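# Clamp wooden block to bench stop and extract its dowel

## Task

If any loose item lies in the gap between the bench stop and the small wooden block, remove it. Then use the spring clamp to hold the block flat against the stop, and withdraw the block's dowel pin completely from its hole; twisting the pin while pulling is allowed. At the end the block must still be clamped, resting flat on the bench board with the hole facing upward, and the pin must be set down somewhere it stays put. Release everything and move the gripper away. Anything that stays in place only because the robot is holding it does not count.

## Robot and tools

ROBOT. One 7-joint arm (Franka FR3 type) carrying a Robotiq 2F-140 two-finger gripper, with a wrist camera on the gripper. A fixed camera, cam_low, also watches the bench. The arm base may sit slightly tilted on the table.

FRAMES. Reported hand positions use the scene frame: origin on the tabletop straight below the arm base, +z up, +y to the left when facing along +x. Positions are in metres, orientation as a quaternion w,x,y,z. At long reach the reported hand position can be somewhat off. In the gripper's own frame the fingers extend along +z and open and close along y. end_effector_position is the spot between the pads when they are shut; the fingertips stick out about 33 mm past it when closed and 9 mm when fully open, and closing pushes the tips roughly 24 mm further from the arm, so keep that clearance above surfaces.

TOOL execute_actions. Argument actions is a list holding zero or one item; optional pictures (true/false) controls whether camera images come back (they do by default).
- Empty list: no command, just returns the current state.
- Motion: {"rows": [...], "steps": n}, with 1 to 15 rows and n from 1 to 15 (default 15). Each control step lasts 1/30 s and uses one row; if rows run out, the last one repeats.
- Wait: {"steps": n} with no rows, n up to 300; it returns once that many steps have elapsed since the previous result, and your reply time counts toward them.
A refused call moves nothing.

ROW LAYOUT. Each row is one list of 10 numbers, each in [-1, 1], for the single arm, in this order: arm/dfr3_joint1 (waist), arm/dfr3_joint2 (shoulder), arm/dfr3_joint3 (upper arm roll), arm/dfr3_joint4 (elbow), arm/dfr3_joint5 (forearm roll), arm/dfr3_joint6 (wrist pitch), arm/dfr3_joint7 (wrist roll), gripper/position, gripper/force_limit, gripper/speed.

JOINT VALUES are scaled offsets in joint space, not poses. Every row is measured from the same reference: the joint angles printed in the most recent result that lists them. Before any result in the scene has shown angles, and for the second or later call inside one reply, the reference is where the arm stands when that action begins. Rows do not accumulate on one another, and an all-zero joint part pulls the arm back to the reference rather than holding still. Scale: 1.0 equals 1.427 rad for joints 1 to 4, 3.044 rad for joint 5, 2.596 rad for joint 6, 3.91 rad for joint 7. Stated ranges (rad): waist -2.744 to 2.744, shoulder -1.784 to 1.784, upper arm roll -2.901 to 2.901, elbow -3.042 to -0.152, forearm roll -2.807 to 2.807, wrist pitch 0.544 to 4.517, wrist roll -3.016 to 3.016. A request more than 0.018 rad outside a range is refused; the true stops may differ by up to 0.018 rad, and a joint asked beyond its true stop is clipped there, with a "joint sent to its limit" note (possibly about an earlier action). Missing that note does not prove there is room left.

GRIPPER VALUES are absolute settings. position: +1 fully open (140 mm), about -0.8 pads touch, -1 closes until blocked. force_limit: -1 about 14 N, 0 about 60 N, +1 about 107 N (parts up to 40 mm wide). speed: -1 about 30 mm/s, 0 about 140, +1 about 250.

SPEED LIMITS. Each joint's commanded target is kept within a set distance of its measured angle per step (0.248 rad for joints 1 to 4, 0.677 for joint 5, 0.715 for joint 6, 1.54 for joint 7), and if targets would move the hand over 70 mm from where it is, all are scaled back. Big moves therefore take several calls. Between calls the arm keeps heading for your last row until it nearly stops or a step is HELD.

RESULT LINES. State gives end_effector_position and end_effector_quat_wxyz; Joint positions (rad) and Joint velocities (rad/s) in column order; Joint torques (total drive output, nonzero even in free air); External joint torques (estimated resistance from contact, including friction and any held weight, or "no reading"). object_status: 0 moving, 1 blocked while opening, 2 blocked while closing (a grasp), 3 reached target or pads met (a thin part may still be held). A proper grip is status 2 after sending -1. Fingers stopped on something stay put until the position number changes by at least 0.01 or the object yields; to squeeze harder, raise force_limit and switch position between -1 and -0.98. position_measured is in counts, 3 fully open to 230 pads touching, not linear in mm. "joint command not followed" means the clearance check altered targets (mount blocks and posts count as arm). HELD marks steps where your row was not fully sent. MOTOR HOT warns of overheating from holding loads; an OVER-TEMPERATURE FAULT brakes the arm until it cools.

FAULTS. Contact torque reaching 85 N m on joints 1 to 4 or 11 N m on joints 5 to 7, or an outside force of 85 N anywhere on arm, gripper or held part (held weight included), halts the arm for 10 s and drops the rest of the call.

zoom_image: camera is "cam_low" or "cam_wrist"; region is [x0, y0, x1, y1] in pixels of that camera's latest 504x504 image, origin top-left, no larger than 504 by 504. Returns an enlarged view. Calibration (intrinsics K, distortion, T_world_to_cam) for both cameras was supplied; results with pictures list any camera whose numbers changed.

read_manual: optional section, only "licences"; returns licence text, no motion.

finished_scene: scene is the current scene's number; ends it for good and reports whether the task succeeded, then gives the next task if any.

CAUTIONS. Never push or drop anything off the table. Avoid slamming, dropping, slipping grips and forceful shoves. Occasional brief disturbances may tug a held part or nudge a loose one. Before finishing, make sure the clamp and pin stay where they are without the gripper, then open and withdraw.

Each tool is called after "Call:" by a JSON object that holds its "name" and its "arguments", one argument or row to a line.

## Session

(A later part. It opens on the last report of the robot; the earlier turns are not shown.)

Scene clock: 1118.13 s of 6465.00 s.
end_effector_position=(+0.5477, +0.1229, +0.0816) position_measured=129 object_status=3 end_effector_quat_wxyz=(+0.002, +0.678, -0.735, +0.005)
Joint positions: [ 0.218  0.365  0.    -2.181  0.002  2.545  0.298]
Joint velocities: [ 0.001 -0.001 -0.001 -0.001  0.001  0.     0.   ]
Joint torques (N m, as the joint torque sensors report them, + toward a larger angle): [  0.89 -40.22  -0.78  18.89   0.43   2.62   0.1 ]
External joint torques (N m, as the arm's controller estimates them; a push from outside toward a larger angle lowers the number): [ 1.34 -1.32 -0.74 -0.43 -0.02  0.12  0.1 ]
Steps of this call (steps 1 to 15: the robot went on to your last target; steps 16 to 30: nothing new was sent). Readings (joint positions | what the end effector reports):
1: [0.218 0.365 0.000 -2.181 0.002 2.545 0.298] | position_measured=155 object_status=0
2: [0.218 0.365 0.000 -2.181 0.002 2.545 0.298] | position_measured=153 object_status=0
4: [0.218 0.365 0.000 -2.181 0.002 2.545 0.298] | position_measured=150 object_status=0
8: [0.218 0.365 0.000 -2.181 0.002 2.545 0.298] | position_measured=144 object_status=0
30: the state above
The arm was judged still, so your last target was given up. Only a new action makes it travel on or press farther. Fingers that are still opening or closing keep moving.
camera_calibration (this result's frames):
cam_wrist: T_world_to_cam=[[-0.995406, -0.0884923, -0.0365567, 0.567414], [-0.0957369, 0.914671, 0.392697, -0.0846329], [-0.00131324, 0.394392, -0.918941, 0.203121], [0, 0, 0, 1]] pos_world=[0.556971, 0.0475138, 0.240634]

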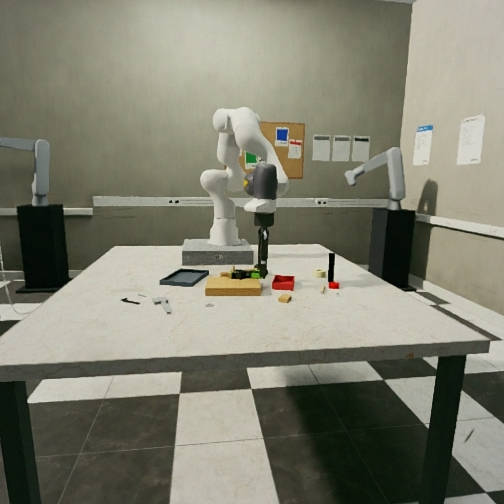

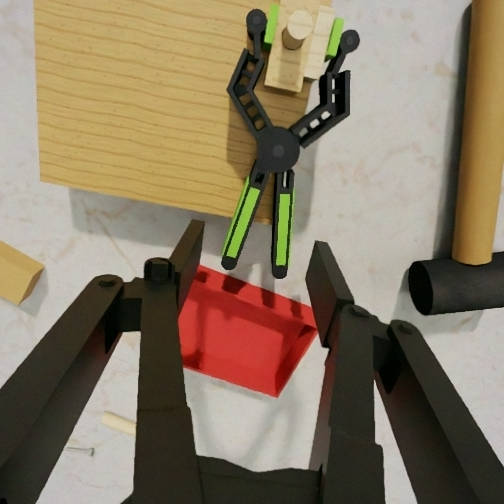

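Call:
{"name": "execute_actions", "arguments": {
  "actions": [
    {"rows": [[0,-0.0008,0,0,0,-0.0017,0,0,0.5,-0.5],[0,-0.0021,0,0,0,-0.0031,0,0,0.5,-0.5],[0,-0.0042,0,0,0,-0.005,0,0,0.5,-0.5],[0,-0.0072,0,0,0,-0.0072,0,0,0.5,-0.5],[0,-0.0106,0,0,0,-0.0096,0,0,0.5,-0.5],[0,-0.0144,0,0,0,-0.012,0,0,0.5,-0.5],[0,-0.0187,0,0,0,-0.0143,0,0,0.5,-0.5],[0,-0.0229,0,0,0,-0.0167,0,0,0.5,-0.5],[0,-0.0271,0,0,0,-0.0189,0,0,0.5,-0.5],[0,-0.031,0,0,0,-0.0208,0,0,0.5,-0.5],[0,-0.0344,0,0,0,-0.0222,0,0,0.5,-0.5],[0,-0.0373,0,0,0,-0.0232,0,0,0.5,-0.5],[0,-0.0398,0,0,0,-0.0239,0,0,0.5,-0.5],[0,-0.0415,0,0,0,-0.0239,0,0,0.5,-0.5],[0,-0.0424,0,0,0,-0.0239,0,0,0.5,-0.5]], "steps": 15}
  ],
  "pictures": false
}}

Call:
{"name": "execute_actions", "arguments": {
  "actions": [
    {"rows": [[-0.0014,-0.003,0,-0.0005,0,-0.002,-0.0016,0,0.5,-0.5],[-0.0043,-0.004,0,-0.0014,0,-0.002,-0.0038,0,0.5,-0.5],[-0.0101,-0.0055,0,-0.0032,0,-0.002,-0.007,0,0.5,-0.5],[-0.0188,-0.008,0,-0.0059,0,-0.002,-0.0113,0,0.5,-0.5],[-0.0304,-0.0114,0,-0.0096,0,-0.002,-0.0162,0,0.5,-0.5],[-0.0434,-0.0152,0,-0.0137,0,-0.002,-0.0216,0,0.5,-0.5],[-0.0578,-0.0194,0,-0.0182,0,-0.002,-0.027,0,0.5,-0.5],[-0.0723,-0.0237,0,-0.0228,0,-0.002,-0.0324,0,0.5,-0.5],[-0.0868,-0.0279,0,-0.0274,0,-0.002,-0.0378,0,0.5,-0.5],[-0.1012,-0.0321,0,-0.0319,0,-0.002,-0.0427,0,0.5,-0.5],[-0.1142,-0.0359,0,-0.036,0,-0.002,-0.047,0,0.5,-0.5],[-0.1258,-0.0393,0,-0.0397,0,-0.002,-0.0502,0,0.5,-0.5],[-0.1345,-0.0418,0,-0.0424,0,-0.002,-0.0524,0,0.5,-0.5],[-0.1403,-0.0435,0,-0.0442,0,-0.002,-0.054,0,0.5,-0.5],[-0.1446,-0.0448,0,-0.0456,0,-0.002,-0.054,0,0.5,-0.5]], "steps": 15}
  ],
  "pictures": false
}}

Call:
{"name": "execute_actions", "arguments": {
  "actions": [
    {"steps": 25}
  ]
}}

Scene clock: 1238.63 s of 6465.00 s.
end_effector_position=(+0.5489, +0.1235, +0.1071) position_measured=129 object_status=3 end_effector_quat_wxyz=(+0.000, +0.678, -0.735, +0.006)
Joint positions: [ 0.218  0.312  0.    -2.181  0.002  2.498  0.298]
Joint velocities: [-0.001 -0.098 -0.     0.    -0.001 -0.068 -0.001]
Joint torques (N m, as the joint torque sensors report them, + toward a larger angle): [  0.84 -39.8   -0.88  19.83   0.49   2.15   0.13]
External joint torques (N m, as the arm's controller estimates them; a push from outside toward a larger angle lowers the number): [ 1.42 -3.7  -0.66  0.63  0.   -0.23  0.13]
Steps of this call (steps 1 to 90: nothing new was sent; then 117.00 s passed at rest; steps 91 to 105: all 15 steps of this action). Readings (joint positions | what the end effector reports):
91: [0.218 0.365 0.000 -2.181 0.002 2.545 0.298] | position_measured=129 object_status=3
92: [0.218 0.365 0.000 -2.181 0.002 2.544 0.298] | position_measured=129 object_status=3
94: [0.218 0.363 0.000 -2.181 0.002 2.540 0.298] | position_measured=129 object_status=3
98: [0.218 0.348 0.000 -2.181 0.002 2.525 0.298] | position_measured=129 object_status=3
105: the state above

Scene clock: 1239.13 s of 6465.00 s.
end_effector_position=(+0.5456, +0.0187, +0.1170) position_measured=129 object_status=3 end_effector_quat_wxyz=(-0.002, -0.652, +0.758, -0.006)
Joint positions: [ 0.033  0.257 -0.002 -2.237  0.002  2.495  0.182]
Joint velocities: [-0.367 -0.097 -0.047 -0.101  0.001 -0.003 -0.297]
Joint torques (N m, as the joint torque sensors report them, + toward a larger angle): [  5.78 -37.47   3.12  19.05   0.47   2.41  -0.24]
External joint torques (N m, as the arm's controller estimates them; a push from outside toward a larger angle lowers the number): [ 0.76 -2.36 -1.66 -0.89  0.13 -0.07 -0.24]
Steps of this call (steps 1 to 15: all 15 steps of this action). Readings (joint positions | what the end effector reports):
1: [0.218 0.309 0.000 -2.181 0.002 2.497 0.298] | position_measured=129 object_status=3
2: [0.217 0.308 0.000 -2.181 0.002 2.497 0.297] | position_measured=129 object_status=3
4: [0.211 0.306 0.002 -2.183 0.002 2.496 0.292] | position_measured=129 object_status=3
8: [0.162 0.292 0.005 -2.200 0.002 2.495 0.263] | position_measured=129 object_status=3
15: the state above

Scene clock: 1239.97 s of 6465.00 s.
end_effector_position=(+0.5430, +0.0071, +0.1176) position_measured=129 object_status=3 end_effector_quat_wxyz=(-0.002, -0.675, +0.738, -0.005)
Joint positions: [ 0.011  0.25  -0.001 -2.245  0.002  2.495  0.098]
Joint velocities: [-0.    -0.    -0.001 -0.    -0.     0.    -0.018]
Joint torques (N m, as the joint torque sensors report them, + toward a larger angle): [  1.26 -38.76  -0.21  19.01   0.47   2.33  -0.18]
External joint torques (N m, as the arm's controller estimates them; a push from outside toward a larger angle lowers the number): [ 1.77 -2.89  0.01 -0.93 -0.02 -0.17 -0.18]
Steps of this call (steps 1 to 25: the robot went on to your last target). Readings (joint positions | what the end effector reports):
1: [0.023 0.254 -0.004 -2.239 0.002 2.495 0.173] | position_measured=129 object_status=3
2: [0.016 0.252 -0.005 -2.241 0.002 2.495 0.165] | position_measured=129 object_status=3
4: [0.011 0.251 -0.005 -2.243 0.002 2.495 0.150] | position_measured=129 object_status=3
8: [0.011 0.250 -0.002 -2.245 0.002 2.495 0.130] | position_measured=129 object_status=3
25: the state above
camera_calibration (this result's frames):
cam_wrist: T_world_to_cam=[[-0.996124, -0.0796879, -0.0372268, 0.554204], [-0.0879101, 0.915498, 0.3926, 0.00243721], [0.00279553, 0.394352, -0.918955, 0.279656], [0, 0, 0, 1]] pos_world=[0.551488, -0.0683508, 0.276666]

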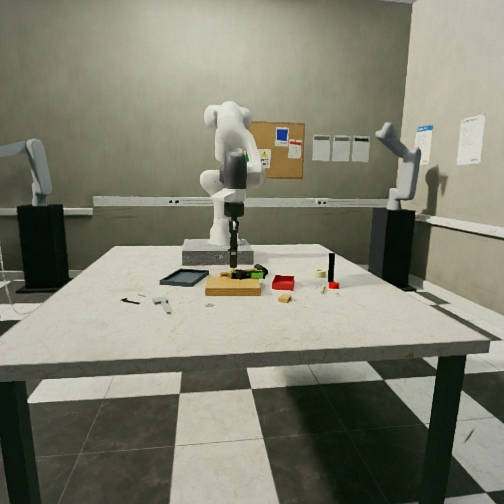

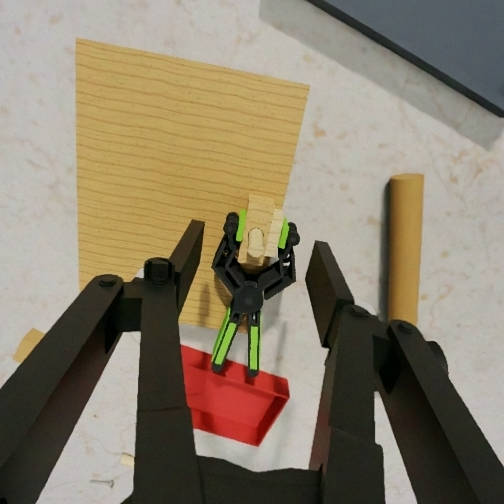

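Call:
{"name": "zoom_image", "arguments": {
  "camera": "cam_wrist",
  "region": [190, 180, 340, 330]
}}

Region (190, 180, 340, 330) of cam_wrist's 504x504 image, scaled by 3.360, with more detail than that image has.

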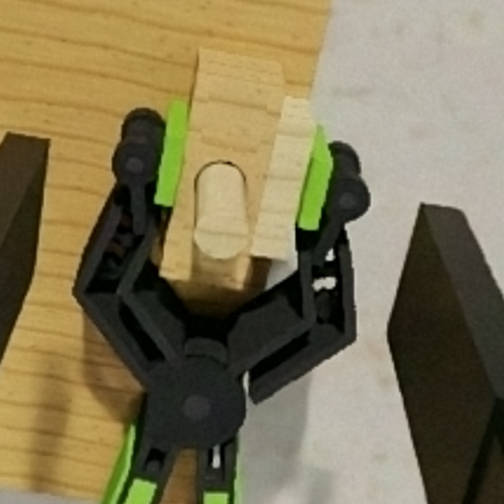

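Call:
{"name": "execute_actions", "arguments": {
  "actions": [
    {"rows": [[0.0003,0.0003,0,0,0,0.0013,0,-0.55,0.5,0],[0.0007,0.0009,0,-0.0001,0,0.0025,0,-0.55,0.5,0],[0.0011,0.0022,0,-0.0002,0,0.004,0,-0.55,0.5,0],[0.0015,0.0041,0,-0.0004,0,0.0057,0,-0.55,0.5,0],[0.0019,0.0066,0,-0.0006,0,0.0076,0,-0.55,0.5,0],[0.0022,0.0095,0,-0.0008,0,0.0095,0,-0.55,0.5,0],[0.0025,0.0126,0,-0.0011,0,0.0113,0,-0.55,0.5,0],[0.0027,0.0158,0,-0.0014,0,0.0132,0,-0.55,0.5,0],[0.0028,0.0189,0,-0.0017,0,0.0149,0,-0.55,0.5,0],[0.0028,0.0221,0,-0.002,0,0.0164,0,-0.55,0.5,0],[0.0028,0.0249,0,-0.0022,0,0.0176,0,-0.55,0.5,0],[0.0028,0.0274,0,-0.0024,0,0.0183,0,-0.55,0.5,0],[0.0028,0.0293,0,-0.0026,0,0.0189,0,-0.55,0.5,0],[0.0028,0.0306,0,-0.0027,0,0.0189,0,-0.55,0.5,0],[0.0028,0.0315,0,-0.0028,0,0.0189,0,-0.55,0.5,0]], "steps": 15}
  ],
  "pictures": false
}}

Call:
{"name": "execute_actions", "arguments": {
  "actions": [
    {"steps": 25}
  ]
}}

Scene clock: 1286.83 s of 6465.00 s.
end_effector_position=(+0.5420, +0.0082, +0.0991) position_measured=199 object_status=0 end_effector_quat_wxyz=(+0.004, +0.678, -0.735, +0.004)
Joint positions: [ 0.013  0.288 -0.001 -2.248  0.002  2.532  0.092]
Joint velocities: [ 0.001  0.082 -0.    -0.013 -0.001  0.053  0.001]
Joint torques (N m, as the joint torque sensors report them, + toward a larger angle): [  2.09 -38.12  -0.87  18.96   0.44   3.16   0.41]
External joint torques (N m, as the arm's controller estimates them; a push from outside toward a larger angle lowers the number): [ 2.41 -0.16 -0.85 -1.12 -0.02  0.56  0.41]
Steps of this call (steps 1 to 30: the robot went on to your last target; steps 31 to 90: nothing new was sent; then 43.37 s passed at rest; steps 91 to 105: all 15 steps of this action). Readings (joint positions | what the end effector reports):
91: [0.011 0.250 -0.001 -2.245 0.002 2.495 0.092] | position_measured=129 object_status=0
92: [0.011 0.250 -0.001 -2.245 0.002 2.495 0.092] | position_measured=134 object_status=0
94: [0.011 0.250 -0.001 -2.245 0.002 2.498 0.092] | position_measured=149 object_status=0
98: [0.012 0.260 -0.001 -2.245 0.002 2.510 0.092] | position_measured=179 object_status=0
105: the state above

Scene clock: 1287.67 s of 6465.00 s.
end_effector_position=(+0.5430, +0.0082, +0.0970) position_measured=199 object_status=3 end_effector_quat_wxyz=(+0.002, +0.678, -0.735, +0.005)
Joint positions: [ 0.013  0.293 -0.001 -2.248  0.002  2.541  0.092]
Joint velocities: [-0.001 -0.     0.002  0.001 -0.002 -0.001  0.   ]
Joint torques (N m, as the joint torque sensors report them, + toward a larger angle): [  1.56 -36.93  -0.94  18.8    0.46   3.     0.46]
External joint torques (N m, as the arm's controller estimates them; a push from outside toward a larger angle lowers the number): [ 1.97 -0.29 -0.84 -0.56  0.    0.5   0.46]
Steps of this call (steps 1 to 15: the robot went on to your last target; steps 16 to 25: nothing new was sent). Readings (joint positions | what the end effector reports):
1: [0.013 0.290 -0.001 -2.248 0.002 2.533 0.092] | position_measured=199 object_status=0
2: [0.013 0.292 -0.001 -2.248 0.002 2.535 0.092] | position_measured=199 object_status=3
4: [0.013 0.293 -0.001 -2.248 0.002 2.537 0.092] | position_measured=199 object_status=3
8: [0.013 0.293 -0.001 -2.248 0.002 2.539 0.092] | position_measured=199 object_status=3
25: the state above
The arm was judged still, so your last target was given up. Only a new action makes it travel on or press farther. Fingers that are still opening or closing keep moving.
camera_calibration (this result's frames):
cam_wrist: T_world_to_cam=[[-0.995421, -0.088026, -0.0372613, 0.553228], [-0.0955864, 0.914781, 0.392478, 0.0136648], [-0.000462349, 0.394242, -0.919006, 0.262029], [0, 0, 0, 1]] pos_world=[0.552122, -0.0671048, 0.256057]

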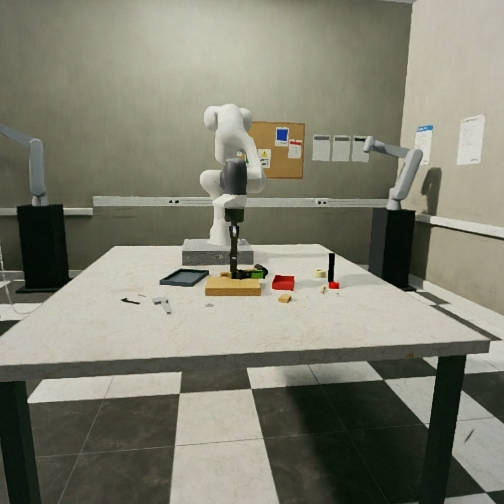

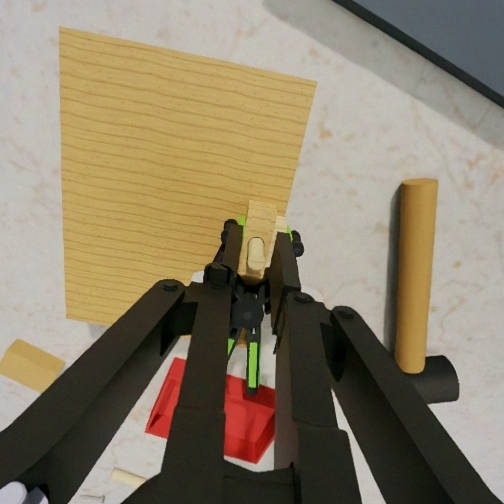

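Call:
{"name": "zoom_image", "arguments": {
  "camera": "cam_low",
  "region": [210, 250, 270, 290]
}}

Call:
{"name": "zoom_image", "arguments": {
  "camera": "cam_wrist",
  "region": [210, 190, 310, 290]
}}

Region (210, 250, 270, 290) of cam_low's 504x504 image, scaled by 8.400, with more detail than that image has.

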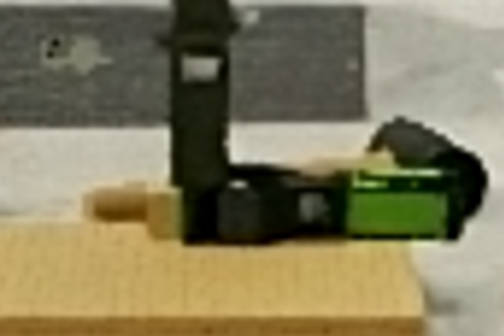

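Region (210, 190, 310, 290) of cam_wrist's 504x504 image, scaled by 5.040, with more detail than that image has.

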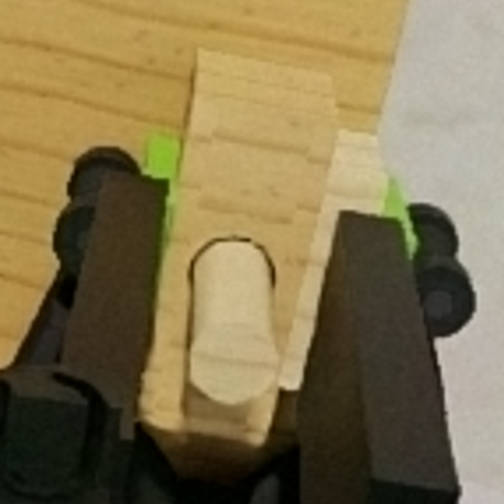

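Call:
{"name": "execute_actions", "arguments": {
  "actions": [
    {"rows": [[0,0,0,0,0,0,0,-1,0.6,-0.7]], "steps": 15}
  ],
  "pictures": false
}}

Call:
{"name": "execute_actions", "arguments": {
  "actions": [
    {"steps": 10}
  ],
  "pictures": false
}}

Scene clock: 1299.50 s of 6465.00 s.
end_effector_position=(+0.5432, +0.0083, +0.0971) position_measured=223 object_status=0 end_effector_quat_wxyz=(+0.002, +0.678, -0.735, +0.005)
Joint positions: [ 0.013  0.293 -0.001 -2.248  0.002  2.542  0.092]
Joint velocities: [-0.001  0.001 -0.001 -0.001 -0.001  0.001  0.   ]
Joint torques (N m, as the joint torque sensors report them, + toward a larger angle): [  1.01 -37.79  -0.9   18.9    0.43   2.58   0.1 ]
External joint torques (N m, as the arm's controller estimates them; a push from outside toward a larger angle lowers the number): [ 1.52 -1.29 -0.71 -0.34 -0.03  0.1   0.1 ]
Steps of this call (steps 1 to 90: nothing new was sent; then 8.33 s passed at rest; steps 91 to 105: all 15 steps of this action). Readings (joint positions | what the end effector reports):
91: [0.013 0.293 -0.001 -2.248 0.002 2.541 0.092] | position_measured=199 object_status=0
92: [0.013 0.293 -0.001 -2.248 0.002 2.541 0.092] | position_measured=201 object_status=0
94: [0.013 0.293 -0.001 -2.248 0.002 2.541 0.092] | position_measured=208 object_status=0
98: [0.013 0.293 -0.001 -2.248 0.002 2.542 0.092] | position_measured=221 object_status=0
105: the state above

Scene clock: 1299.83 s of 6465.00 s.
end_effector_position=(+0.5432, +0.0083, +0.0971) position_measured=223 object_status=2 end_effector_quat_wxyz=(+0.002, +0.678, -0.735, +0.005)
Joint positions: [ 0.013  0.293 -0.001 -2.248  0.002  2.542  0.092]
Joint velocities: [-0.001 -0.001  0.001  0.    -0.     0.     0.002]
Joint torques (N m, as the joint torque sensors report them, + toward a larger angle): [  0.8  -37.86  -0.96  19.05   0.46   2.57   0.1 ]
External joint torques (N m, as the arm's controller estimates them; a push from outside toward a larger angle lowers the number): [ 1.23 -1.09 -0.85 -0.38  0.    0.06  0.1 ]
Steps of this call (steps 1 to 10: the robot went on to your last target). Readings (joint positions | what the end effector reports):
1: [0.013 0.293 -0.001 -2.248 0.002 2.542 0.092] | position_measured=223 object_status=2
2: [0.013 0.293 -0.001 -2.248 0.002 2.542 0.092] | position_measured=223 object_status=2
4: [0.013 0.293 -0.001 -2.248 0.002 2.542 0.092] | position_measured=223 object_status=2
8: [0.013 0.293 -0.001 -2.248 0.002 2.542 0.092] | position_measured=223 object_status=2
10: the state above

Call:
{"name": "execute_actions", "arguments": {
  "actions": [
    {"rows": [[0,0,0,0,0,0,0.004,-1,0.6,-0.7],[0,0,0,0,0,-0.0003,0.01,-1,0.6,-0.7],[0,-0.0003,0,0,0,-0.0006,0.017,-1,0.6,-0.7],[0,-0.0007,0,0,0,-0.001,0.024,-1,0.6,-0.7],[0,-0.0012,0,0,0,-0.0013,0.031,-1,0.6,-0.7],[0,-0.0018,0,0,0,-0.0016,0.038,-1,0.6,-0.7],[0,-0.0024,0,0,0,-0.002,0.045,-1,0.6,-0.7],[0,-0.003,0,0,0,-0.0023,0.052,-1,0.6,-0.7],[0,-0.0036,0,0,0,-0.0026,0.059,-1,0.6,-0.7],[0,-0.0042,0,0,0,-0.003,0.066,-1,0.6,-0.7],[0,-0.0048,0,0,0,-0.0033,0.073,-1,0.6,-0.7],[0,-0.0054,0,0,0,-0.0036,0.079,-1,0.6,-0.7],[0,-0.006,0,0,0,-0.0039,0.084,-1,0.6,-0.7],[0,-0.0066,0,0,0,-0.0041,0.088,-1,0.6,-0.7],[0,-0.007,0,0,0,-0.0042,0.09,-1,0.6,-0.7]], "steps": 15}
  ],
  "pictures": false
}}

Call:
{"name": "execute_actions", "arguments": {
  "actions": [
    {"steps": 20}
  ]
}}

Scene clock: 1319.27 s of 6465.00 s.
end_effector_position=(+0.5416, +0.0083, +0.0978) position_measured=223 object_status=2 end_effector_quat_wxyz=(-0.003, -0.605, +0.796, -0.004)
Joint positions: [ 0.013  0.29  -0.001 -2.249  0.002  2.535  0.283]
Joint velocities: [-0.001 -0.019  0.001 -0.004 -0.    -0.026  0.511]
Joint torques (N m, as the joint torque sensors report them, + toward a larger angle): [  0.88 -41.73  -0.9   19.31   0.45   2.67   0.55]
External joint torques (N m, as the arm's controller estimates them; a push from outside toward a larger angle lowers the number): [ 1.3  -4.95 -0.79 -0.3  -0.01  0.09  0.55]
Steps of this call (steps 1 to 15: the robot went on to your last target; steps 16 to 90: nothing new was sent; then 15.93 s passed at rest; steps 91 to 105: all 15 steps of this action). Readings (joint positions | what the end effector reports):
91: [0.013 0.293 -0.001 -2.248 0.002 2.542 0.093] | position_measured=223 object_status=2
92: [0.013 0.293 -0.001 -2.248 0.002 2.542 0.096] | position_measured=223 object_status=2
94: [0.013 0.293 -0.001 -2.248 0.002 2.542 0.109] | position_measured=223 object_status=2
98: [0.013 0.292 -0.001 -2.248 0.002 2.541 0.158] | position_measured=223 object_status=2
105: the state above

Scene clock: 1319.93 s of 6465.00 s.
end_effector_position=(+0.5409, +0.0082, +0.0983) position_measured=223 object_status=2 end_effector_quat_wxyz=(-0.004, -0.549, +0.836, -0.004)
Joint positions: [ 0.013  0.289 -0.001 -2.249  0.002  2.532  0.421]
Joint velocities: [ 0.001  0.001  0.001  0.     0.001 -0.     0.057]
Joint torques (N m, as the joint torque sensors report them, + toward a larger angle): [  0.89 -41.41  -0.86  19.56   0.45   2.51   0.39]
External joint torques (N m, as the arm's controller estimates them; a push from outside toward a larger angle lowers the number): [ 1.3  -4.94 -0.77  0.23 -0.01  0.04  0.39]
Steps of this call (steps 1 to 20: the robot went on to your last target). Readings (joint positions | what the end effector reports):
1: [0.013 0.290 -0.001 -2.249 0.002 2.534 0.299] | position_measured=223 object_status=2
2: [0.013 0.289 -0.001 -2.249 0.002 2.534 0.314] | position_measured=223 object_status=2
4: [0.013 0.289 -0.001 -2.249 0.002 2.533 0.338] | position_measured=223 object_status=2
8: [0.013 0.289 -0.001 -2.249 0.002 2.532 0.374] | position_measured=223 object_status=2
20: the state above
camera_calibration (this result's frames):
cam_wrist: T_world_to_cam=[[-0.970738, 0.237599, -0.0348661, 0.534889], [0.205349, 0.896564, 0.392434, -0.149707], [0.124501, 0.373791, -0.919119, 0.195852], [0, 0, 0, 1]] pos_world=[0.525595, -0.066075, 0.257411]

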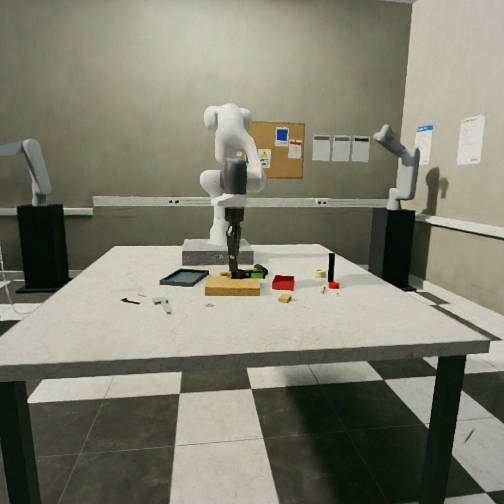

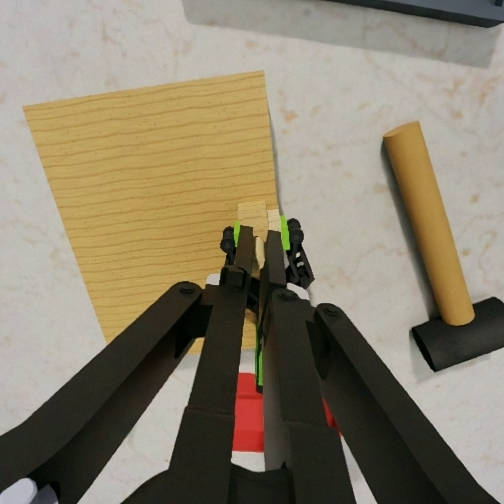

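Call:
{"name": "execute_actions", "arguments": {
  "actions": [
    {"rows": [[0,-0.001,0,0.0005,0,0,-0.008,-1,0.6,-0.7],[0,-0.002,0,0.0007,0,0,-0.02,-1,0.6,-0.7],[0,-0.003,0,0.0009,0,0,-0.033,-1,0.6,-0.7],[0,-0.004,0,0.001,0,0,-0.046,-1,0.6,-0.7],[0,-0.005,0,0.0011,0,0,-0.059,-1,0.6,-0.7],[0,-0.006,0,0.0012,0,0,-0.072,-1,0.6,-0.7],[0,-0.007,0,0.0013,0,-0.0004,-0.085,-1,0.6,-0.7],[0,-0.008,0,0.0014,0,-0.0008,-0.098,-1,0.6,-0.7],[0,-0.009,0,0.0015,0,-0.0012,-0.11,-1,0.6,-0.7],[0,-0.01,0,0.0016,0,-0.0016,-0.121,-1,0.6,-0.7],[0,-0.011,0,0.0017,0,-0.002,-0.131,-1,0.6,-0.7],[0,-0.012,0,0.0018,0,-0.0024,-0.14,-1,0.6,-0.7],[0,-0.013,0,0.0019,0,-0.0028,-0.147,-1,0.6,-0.7],[0,-0.014,0,0.002,0,-0.0031,-0.152,-1,0.6,-0.7],[0,-0.015,0,0.0021,0,-0.0034,-0.155,-1,0.6,-0.7]], "steps": 15}
  ],
  "pictures": false
}}

Call:
{"name": "execute_actions", "arguments": {
  "actions": [
    {"steps": 20}
  ]
}}

Scene clock: 1348.53 s of 6465.00 s.
end_effector_position=(+0.5428, +0.0084, +0.1045) position_measured=223 object_status=2 end_effector_quat_wxyz=(+0.002, +0.683, -0.730, +0.005)
Joint positions: [ 0.013  0.276 -0.001 -2.249  0.002  2.526  0.079]
Joint velocities: [-0.001 -0.043  0.    -0.001 -0.001 -0.019 -0.854]
Joint torques (N m, as the joint torque sensors report them, + toward a larger angle): [  0.8  -40.59  -0.7   21.03   0.43   2.71  -0.36]
External joint torques (N m, as the arm's controller estimates them; a push from outside toward a larger angle lowers the number): [ 1.29 -4.57 -0.51  1.53 -0.04  0.25 -0.37]
Steps of this call (steps 1 to 30: the robot went on to your last target; steps 31 to 90: nothing new was sent; then 25.10 s passed at rest; steps 91 to 105: all 15 steps of this action). Readings (joint positions | what the end effector reports):
91: [0.013 0.288 -0.001 -2.249 0.002 2.531 0.435] | position_measured=223 object_status=2
92: [0.013 0.288 -0.001 -2.249 0.002 2.531 0.427] | position_measured=223 object_status=2
94: [0.013 0.288 -0.001 -2.249 0.002 2.531 0.398] | position_measured=223 object_status=2
98: [0.013 0.286 -0.001 -2.249 0.002 2.531 0.301] | position_measured=223 object_status=2
105: the state above

Scene clock: 1349.20 s of 6465.00 s.
end_effector_position=(+0.5429, +0.0084, +0.1061) position_measured=223 object_status=2 end_effector_quat_wxyz=(+0.002, +0.762, -0.647, +0.005)
Joint positions: [ 0.013  0.273 -0.001 -2.249  0.002  2.523 -0.15 ]
Joint velocities: [ 0.     0.001  0.     0.    -0.    -0.003 -0.094]
Joint torques (N m, as the joint torque sensors report them, + toward a larger angle): [  0.92 -41.15  -0.94  21.26   0.47   2.6   -0.24]
External joint torques (N m, as the arm's controller estimates them; a push from outside toward a larger angle lowers the number): [ 1.28 -4.93 -0.87  1.68  0.    0.04 -0.24]
Steps of this call (steps 1 to 20: the robot went on to your last target). Readings (joint positions | what the end effector reports):
1: [0.013 0.275 -0.001 -2.249 0.002 2.525 0.052] | position_measured=223 object_status=2
2: [0.013 0.274 -0.001 -2.249 0.002 2.525 0.028] | position_measured=223 object_status=2
4: [0.013 0.273 -0.001 -2.249 0.002 2.524 -0.013] | position_measured=223 object_status=2
8: [0.013 0.273 -0.001 -2.249 0.002 2.524 -0.072] | position_measured=223 object_status=2
20: the state above
camera_calibration (this result's frames):
cam_wrist: T_world_to_cam=[[-0.945081, -0.324856, -0.0359149, 0.528009], [-0.312348, 0.865365, 0.391895, 0.128064], [-0.0962302, 0.381591, -0.919309, 0.322521], [0, 0, 0, 1]] pos_world=[0.570048, -0.0623658, 0.265272]

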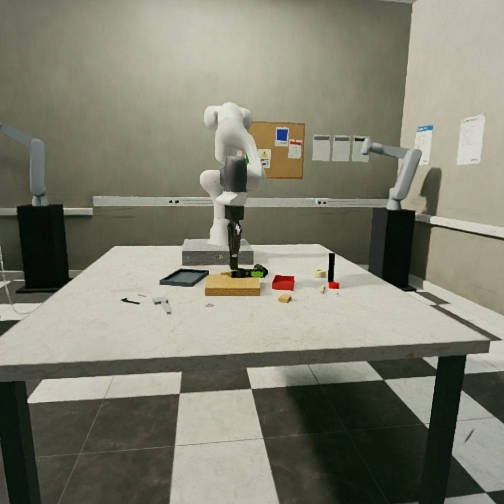

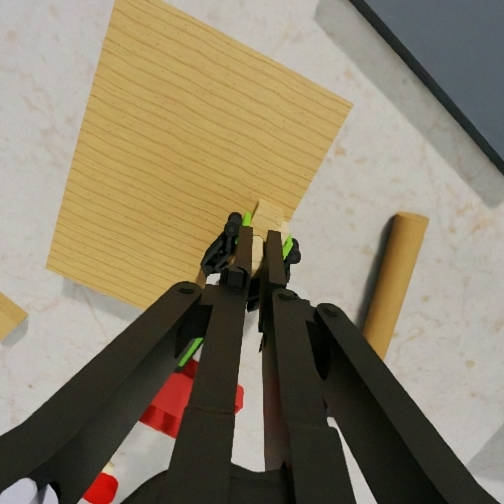

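Call:
{"name": "zoom_image", "arguments": {
  "camera": "cam_low",
  "region": [195, 250, 275, 303]
}}

Region (195, 250, 275, 303) of cam_low's 504x504 image, scaled by 6.300, with more detail than that image has; it fills the top 334 rows of this view, and the rest is white.

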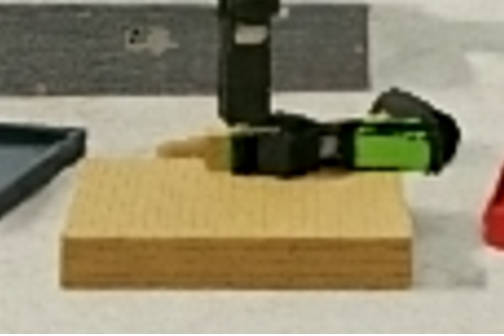

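Call:
{"name": "execute_actions", "arguments": {
  "actions": [
    {"rows": [[0,-0.002,0,0.001,0,0,0.005,-1,0.6,-0.7],[0,-0.002,0,0.001,0,0,0.02,-1,0.6,-0.7],[0,-0.002,0,0.001,0,0,0.038,-1,0.6,-0.7],[0,-0.002,0,0.001,0,0,0.057,-1,0.6,-0.7],[0,-0.002,0,0.001,0,0,0.076,-1,0.6,-0.7],[0,-0.002,0,0.001,0,0,0.095,-1,0.6,-0.7],[0,-0.002,0,0.001,0,0,0.114,-1,0.6,-0.7],[0,-0.002,0,0.001,0,0,0.133,-1,0.6,-0.7],[0,-0.002,0,0.001,0,0,0.151,-1,0.6,-0.7],[0,-0.002,0,0.001,0,0,0.168,-1,0.6,-0.7],[0,-0.002,0,0.001,0,0,0.183,-1,0.6,-0.7],[0,-0.002,0,0.001,0,0,0.195,-1,0.6,-0.7],[0,-0.002,0,0.001,0,0,0.204,-1,0.6,-0.7],[0,-0.002,0,0.001,0,0,0.21,-1,0.6,-0.7],[0,-0.002,0,0.001,0,0,0.213,-1,0.6,-0.7]], "steps": 15}
  ],
  "pictures": false
}}

Call:
{"name": "execute_actions", "arguments": {
  "actions": [
    {"steps": 20}
  ]
}}

Call:
{"name": "zoom_image", "arguments": {
  "camera": "cam_low",
  "region": [195, 250, 275, 303]
}}

Scene clock: 1383.57 s of 6465.00 s.
end_effector_position=(+0.5427, +0.0084, +0.1061) position_measured=223 object_status=2 end_effector_quat_wxyz=(-0.001, -0.591, +0.807, -0.005)
Joint positions: [ 0.013  0.273 -0.001 -2.249  0.002  2.522  0.319]
Joint velocities: [-0.001 -0.     0.001  0.001  0.     0.001  1.184]
Joint torques (N m, as the joint torque sensors report them, + toward a larger angle): [  0.83 -39.35  -0.95  19.88   0.51   2.76   0.61]
External joint torques (N m, as the arm's controller estimates them; a push from outside toward a larger angle lowers the number): [ 1.18 -3.   -0.88  0.23  0.04  0.26  0.62]
Steps of this call (steps 1 to 30: the robot went on to your last target; steps 31 to 90: nothing new was sent; then 30.87 s passed at rest; steps 91 to 105: all 15 steps of this action). Readings (joint positions | what the end effector reports):
91: [0.013 0.273 -0.001 -2.249 0.002 2.523 -0.176] | position_measured=223 object_status=2
92: [0.013 0.273 -0.001 -2.249 0.002 2.523 -0.167] | position_measured=223 object_status=2
94: [0.013 0.273 -0.001 -2.249 0.002 2.523 -0.131] | position_measured=223 object_status=2
98: [0.013 0.273 -0.001 -2.249 0.002 2.523 0.003] | position_measured=223 object_status=2
105: the state above

Scene clock: 1384.23 s of 6465.00 s.
end_effector_position=(+0.5427, +0.0084, +0.1062) position_measured=223 object_status=2 end_effector_quat_wxyz=(-0.000, -0.456, +0.890, -0.006)
Joint positions: [ 0.013  0.273 -0.001 -2.249  0.002  2.522  0.637]
Joint velocities: [ 0.001  0.    -0.     0.001 -0.    -0.     0.132]
Joint torques (N m, as the joint torque sensors report them, + toward a larger angle): [  0.68 -39.16  -0.89  20.15   0.47   2.74   0.61]
External joint torques (N m, as the arm's controller estimates them; a push from outside toward a larger angle lowers the number): [ 0.98 -2.94 -0.88  0.61  0.01  0.28  0.61]
Steps of this call (steps 1 to 20: the robot went on to your last target). Readings (joint positions | what the end effector reports):
1: [0.013 0.273 -0.001 -2.249 0.002 2.522 0.356] | position_measured=223 object_status=2
2: [0.013 0.273 -0.001 -2.249 0.002 2.522 0.389] | position_measured=223 object_status=2
4: [0.013 0.273 -0.001 -2.249 0.002 2.522 0.446] | position_measured=223 object_status=2
8: [0.013 0.273 -0.001 -2.249 0.002 2.522 0.528] | position_measured=223 object_status=2
20: the state above
camera_calibration (this result's frames):
cam_wrist: T_world_to_cam=[[-0.897061, 0.439795, -0.0431421, 0.496148], [0.388935, 0.832107, 0.395384, -0.252694], [0.209787, 0.337904, -0.917502, 0.156624], [0, 0, 0, 1]] pos_world=[0.510499, -0.0608592, 0.265019]

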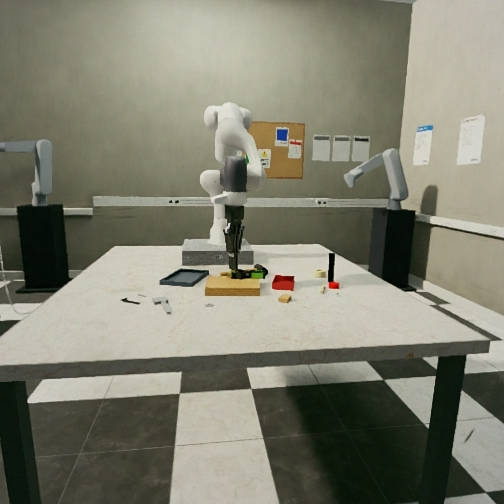

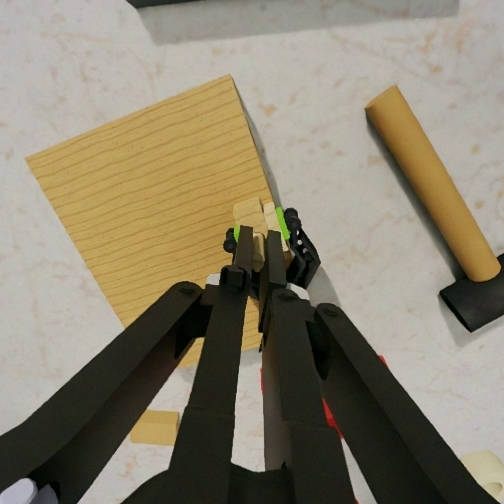

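Region (195, 250, 275, 303) of cam_low's 504x504 image, scaled by 6.300, with more detail than that image has; it fills the top 334 rows of this view, and the rest is white.

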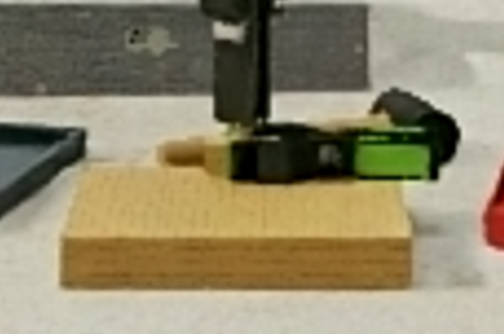

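Call:
{"name": "execute_actions", "arguments": {
  "actions": [
    {"rows": [[0,-0.0015,0,0.001,0,0,-0.005,-1,0.6,-0.7],[0,-0.0018,0,0.001,0,0,-0.025,-1,0.6,-0.7],[0,-0.0021,0,0.001,0,0,-0.05,-1,0.6,-0.7],[0,-0.0025,0,0.001,0,-0.0003,-0.077,-1,0.6,-0.7],[0,-0.003,0,0.0011,0,-0.0007,-0.104,-1,0.6,-0.7],[0,-0.0036,0,0.0012,0,-0.0011,-0.131,-1,0.6,-0.7],[0,-0.0043,0,0.0013,0,-0.0015,-0.158,-1,0.6,-0.7],[0,-0.005,0,0.0014,0,-0.0019,-0.185,-1,0.6,-0.7],[0,-0.0057,0,0.0015,0,-0.0023,-0.211,-1,0.6,-0.7],[0,-0.0064,0,0.0016,0,-0.0027,-0.235,-1,0.6,-0.7],[0,-0.0071,0,0.0017,0,-0.0031,-0.257,-1,0.6,-0.7],[0,-0.0078,0,0.0018,0,-0.0035,-0.276,-1,0.6,-0.7],[0,-0.0085,0,0.0019,0,-0.0039,-0.291,-1,0.6,-0.7],[0,-0.0092,0,0.002,0,-0.0042,-0.301,-1,0.6,-0.7],[0,-0.0099,0,0.0021,0,-0.0045,-0.307,-1,0.6,-0.7]], "steps": 15}
  ],
  "pictures": false
}}

Call:
{"name": "execute_actions", "arguments": {
  "actions": [
    {"steps": 20}
  ]
}}

Call:
{"name": "zoom_image", "arguments": {
  "camera": "cam_low",
  "region": [195, 250, 275, 303]
}}

Scene clock: 1408.63 s of 6465.00 s.
end_effector_position=(+0.5427, +0.0084, +0.1099) position_measured=223 object_status=2 end_effector_quat_wxyz=(+0.002, +0.721, -0.693, +0.005)
Joint positions: [ 0.013  0.265 -0.001 -2.249  0.002  2.515 -0.028]
Joint velocities: [-0.001 -0.032  0.001  0.     0.    -0.027 -1.756]
Joint torques (N m, as the joint torque sensors report them, + toward a larger angle): [  0.88 -39.76  -0.7   21.04   0.48   2.8   -0.58]
External joint torques (N m, as the arm's controller estimates them; a push from outside toward a larger angle lowers the number): [ 1.29 -3.75 -0.58  1.31  0.    0.27 -0.6 ]
Steps of this call (steps 1 to 30: the robot went on to your last target; steps 31 to 90: nothing new was sent; then 20.90 s passed at rest; steps 91 to 105: all 15 steps of this action). Readings (joint positions | what the end effector reports):
91: [0.013 0.273 -0.001 -2.249 0.002 2.522 0.672] | position_measured=223 object_status=2
92: [0.013 0.273 -0.001 -2.249 0.002 2.522 0.661] | position_measured=223 object_status=2
94: [0.013 0.272 -0.001 -2.249 0.002 2.522 0.612] | position_measured=223 object_status=2
98: [0.013 0.271 -0.001 -2.249 0.002 2.521 0.425] | position_measured=223 object_status=2
105: the state above

Scene clock: 1409.30 s of 6465.00 s.
end_effector_position=(+0.5431, +0.0085, +0.1117) position_measured=223 object_status=2 end_effector_quat_wxyz=(+0.003, +0.863, -0.505, +0.005)
Joint positions: [ 0.013  0.261 -0.001 -2.248  0.002  2.511 -0.499]
Joint velocities: [-0.    -0.     0.001  0.001  0.    -0.    -0.197]
Joint torques (N m, as the joint torque sensors report them, + toward a larger angle): [  0.99 -38.99  -0.84  20.67   0.5    2.6   -0.24]
External joint torques (N m, as the arm's controller estimates them; a push from outside toward a larger angle lowers the number): [ 1.3  -2.84 -0.81  0.82  0.01  0.07 -0.24]
Steps of this call (steps 1 to 20: the robot went on to your last target). Readings (joint positions | what the end effector reports):
1: [0.013 0.264 -0.001 -2.249 0.002 2.514 -0.083] | position_measured=223 object_status=2
2: [0.013 0.263 -0.001 -2.249 0.002 2.513 -0.132] | position_measured=223 object_status=2
4: [0.013 0.262 -0.001 -2.249 0.002 2.513 -0.216] | position_measured=223 object_status=2
8: [0.013 0.261 -0.001 -2.249 0.002 2.512 -0.338] | position_measured=223 object_status=2
20: the state above
camera_calibration (this result's frames):
cam_wrist: T_world_to_cam=[[-0.777369, -0.628202, -0.0325606, 0.439548], [-0.588152, 0.7075, 0.391817, 0.277015], [-0.223104, 0.323737, -0.919467, 0.397055], [0, 0, 0, 1]] pos_world=[0.593202, -0.0484048, 0.270852]

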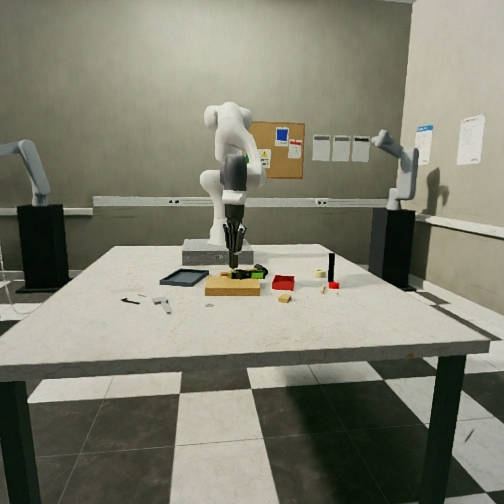

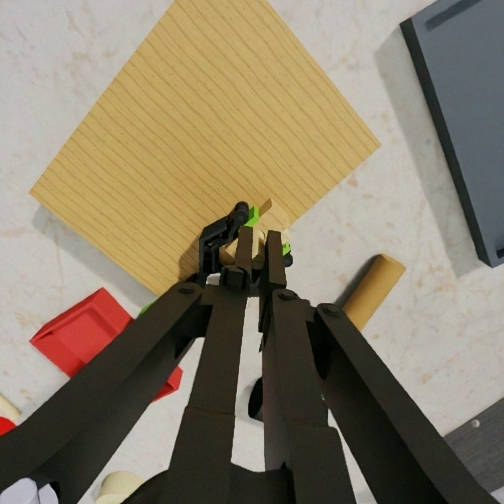

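Region (195, 250, 275, 303) of cam_low's 504x504 image, scaled by 6.300, with more detail than that image has; it fills the top 334 rows of this view, and the rest is white.

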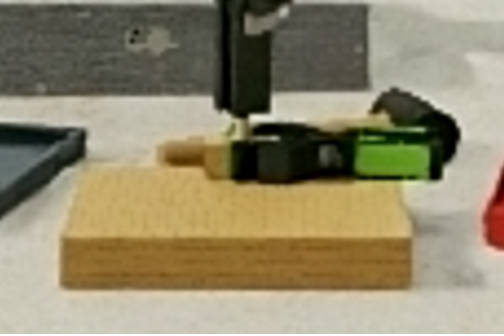

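Call:
{"name": "execute_actions", "arguments": {
  "actions": [
    {"rows": [[0,-0.0012,0,0.0008,0,0,-0.008,-1,0.6,-0.7],[0,-0.0015,0,0.0008,0,-0.0002,0.008,-1,0.6,-0.7],[0,-0.0019,0,0.0008,0,-0.0005,0.028,-1,0.6,-0.7],[0,-0.0024,0,0.0009,0,-0.0009,0.05,-1,0.6,-0.7],[0,-0.003,0,0.001,0,-0.0014,0.072,-1,0.6,-0.7],[0,-0.0037,0,0.0011,0,-0.0019,0.094,-1,0.6,-0.7],[0,-0.0045,0,0.0012,0,-0.0024,0.116,-1,0.6,-0.7],[0,-0.0053,0,0.0013,0,-0.0029,0.138,-1,0.6,-0.7],[0,-0.0061,0,0.0014,0,-0.0034,0.159,-1,0.6,-0.7],[0,-0.0069,0,0.0015,0,-0.0039,0.178,-1,0.6,-0.7],[0,-0.0077,0,0.0016,0,-0.0044,0.195,-1,0.6,-0.7],[0,-0.0085,0,0.0017,0,-0.0049,0.209,-1,0.6,-0.7],[0,-0.0093,0,0.0018,0,-0.0054,0.22,-1,0.6,-0.7],[0,-0.0101,0,0.0019,0,-0.0058,0.227,-1,0.6,-0.7],[0,-0.0108,0,0.002,0,-0.0062,0.23,-1,0.6,-0.7]], "steps": 15}
  ],
  "pictures": false
}}

Call:
{"name": "execute_actions", "arguments": {
  "actions": [
    {"steps": 20}
  ]
}}

Call:
{"name": "zoom_image", "arguments": {
  "camera": "cam_low",
  "region": [210, 250, 270, 290]
}}

Scene clock: 1424.10 s of 6465.00 s.
end_effector_position=(+0.5440, +0.0085, +0.1171) position_measured=223 object_status=2 end_effector_quat_wxyz=(+0.001, +0.715, -0.699, +0.007)
Joint positions: [ 0.013  0.251 -0.001 -2.247  0.002  2.503 -0.011]
Joint velocities: [-0.001 -0.033 -0.001  0.005  0.    -0.029  1.344]
Joint torques (N m, as the joint torque sensors report them, + toward a larger angle): [  0.74 -37.6   -1.02  20.9    0.48   2.34   0.84]
External joint torques (N m, as the arm's controller estimates them; a push from outside toward a larger angle lowers the number): [ 1.23 -1.92 -0.8   0.99 -0.01 -0.18  0.86]
Steps of this call (steps 1 to 30: the robot went on to your last target; steps 31 to 90: nothing new was sent; then 11.30 s passed at rest; steps 91 to 105: all 15 steps of this action). Readings (joint positions | what the end effector reports):
91: [0.013 0.261 -0.001 -2.248 0.002 2.511 -0.556] | position_measured=223 object_status=2
92: [0.013 0.261 -0.001 -2.248 0.002 2.511 -0.549] | position_measured=223 object_status=2
94: [0.013 0.261 -0.001 -2.248 0.002 2.511 -0.513] | position_measured=223 object_status=2
98: [0.013 0.259 -0.001 -2.248 0.002 2.509 -0.367] | position_measured=223 object_status=2
105: the state above

Scene clock: 1424.77 s of 6465.00 s.
end_effector_position=(+0.5436, +0.0086, +0.1183) position_measured=223 object_status=2 end_effector_quat_wxyz=(-0.000, -0.579, +0.816, -0.006)
Joint positions: [ 0.013  0.248 -0.001 -2.247  0.002  2.498  0.349]
Joint velocities: [ 0.001 -0.     0.     0.    -0.002  0.001  0.15 ]
Joint torques (N m, as the joint torque sensors report them, + toward a larger angle): [  1.29 -38.41  -0.89  20.57   0.46   2.29   0.49]
External joint torques (N m, as the arm's controller estimates them; a push from outside toward a larger angle lowers the number): [ 1.73 -2.53 -0.73  0.58 -0.02 -0.2   0.49]
Steps of this call (steps 1 to 20: the robot went on to your last target). Readings (joint positions | what the end effector reports):
1: [0.013 0.250 -0.001 -2.247 0.002 2.502 0.031] | position_measured=223 object_status=2
2: [0.013 0.249 -0.001 -2.247 0.002 2.501 0.069] | position_measured=223 object_status=2
4: [0.013 0.248 -0.001 -2.247 0.002 2.500 0.133] | position_measured=223 object_status=2
8: [0.013 0.248 -0.001 -2.247 0.002 2.499 0.226] | position_measured=223 object_status=2
20: the state above
camera_calibration (this result's frames):
cam_wrist: T_world_to_cam=[[-0.984912, 0.167593, -0.0431265, 0.547434], [0.137391, 0.9088, 0.393963, -0.121734], [0.105219, 0.382094, -0.918114, 0.224077], [0, 0, 0, 1]] pos_world=[0.532323, -0.0667332, 0.277296]

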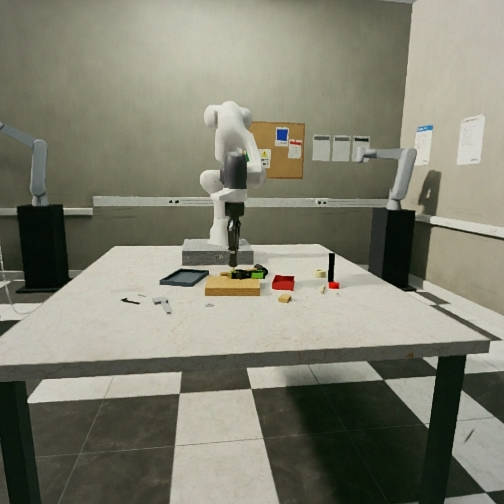

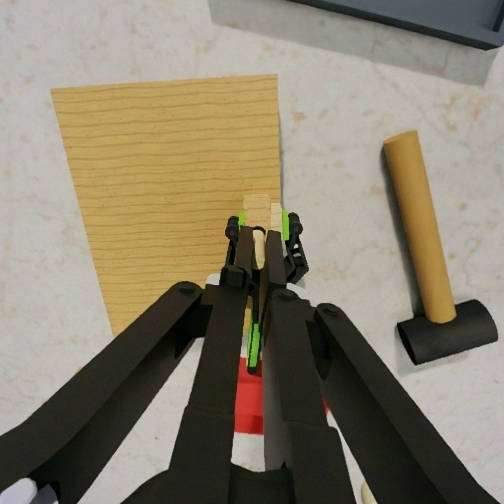

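Region (210, 250, 270, 290) of cam_low's 504x504 image, scaled by 8.400, with more detail than that image has.

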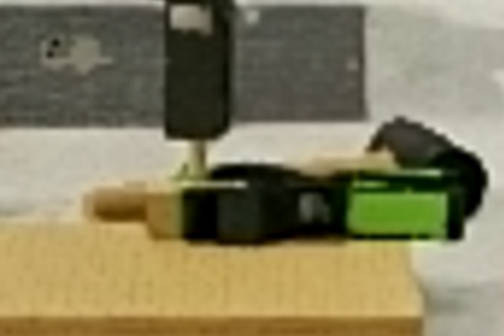

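Call:
{"name": "zoom_image", "arguments": {
  "camera": "cam_wrist",
  "region": [215, 185, 315, 285]
}}

Region (215, 185, 315, 285) of cam_wrist's 504x504 image, scaled by 5.040, with more detail than that image has.

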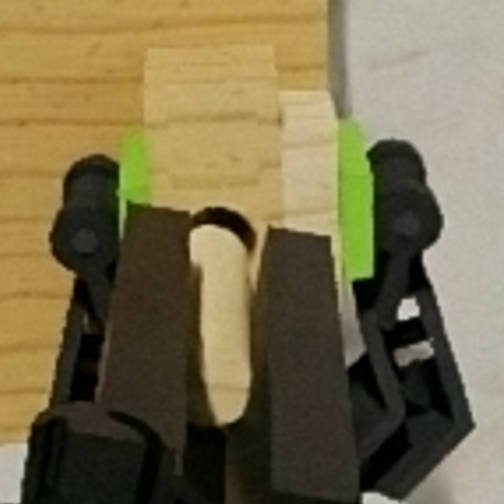

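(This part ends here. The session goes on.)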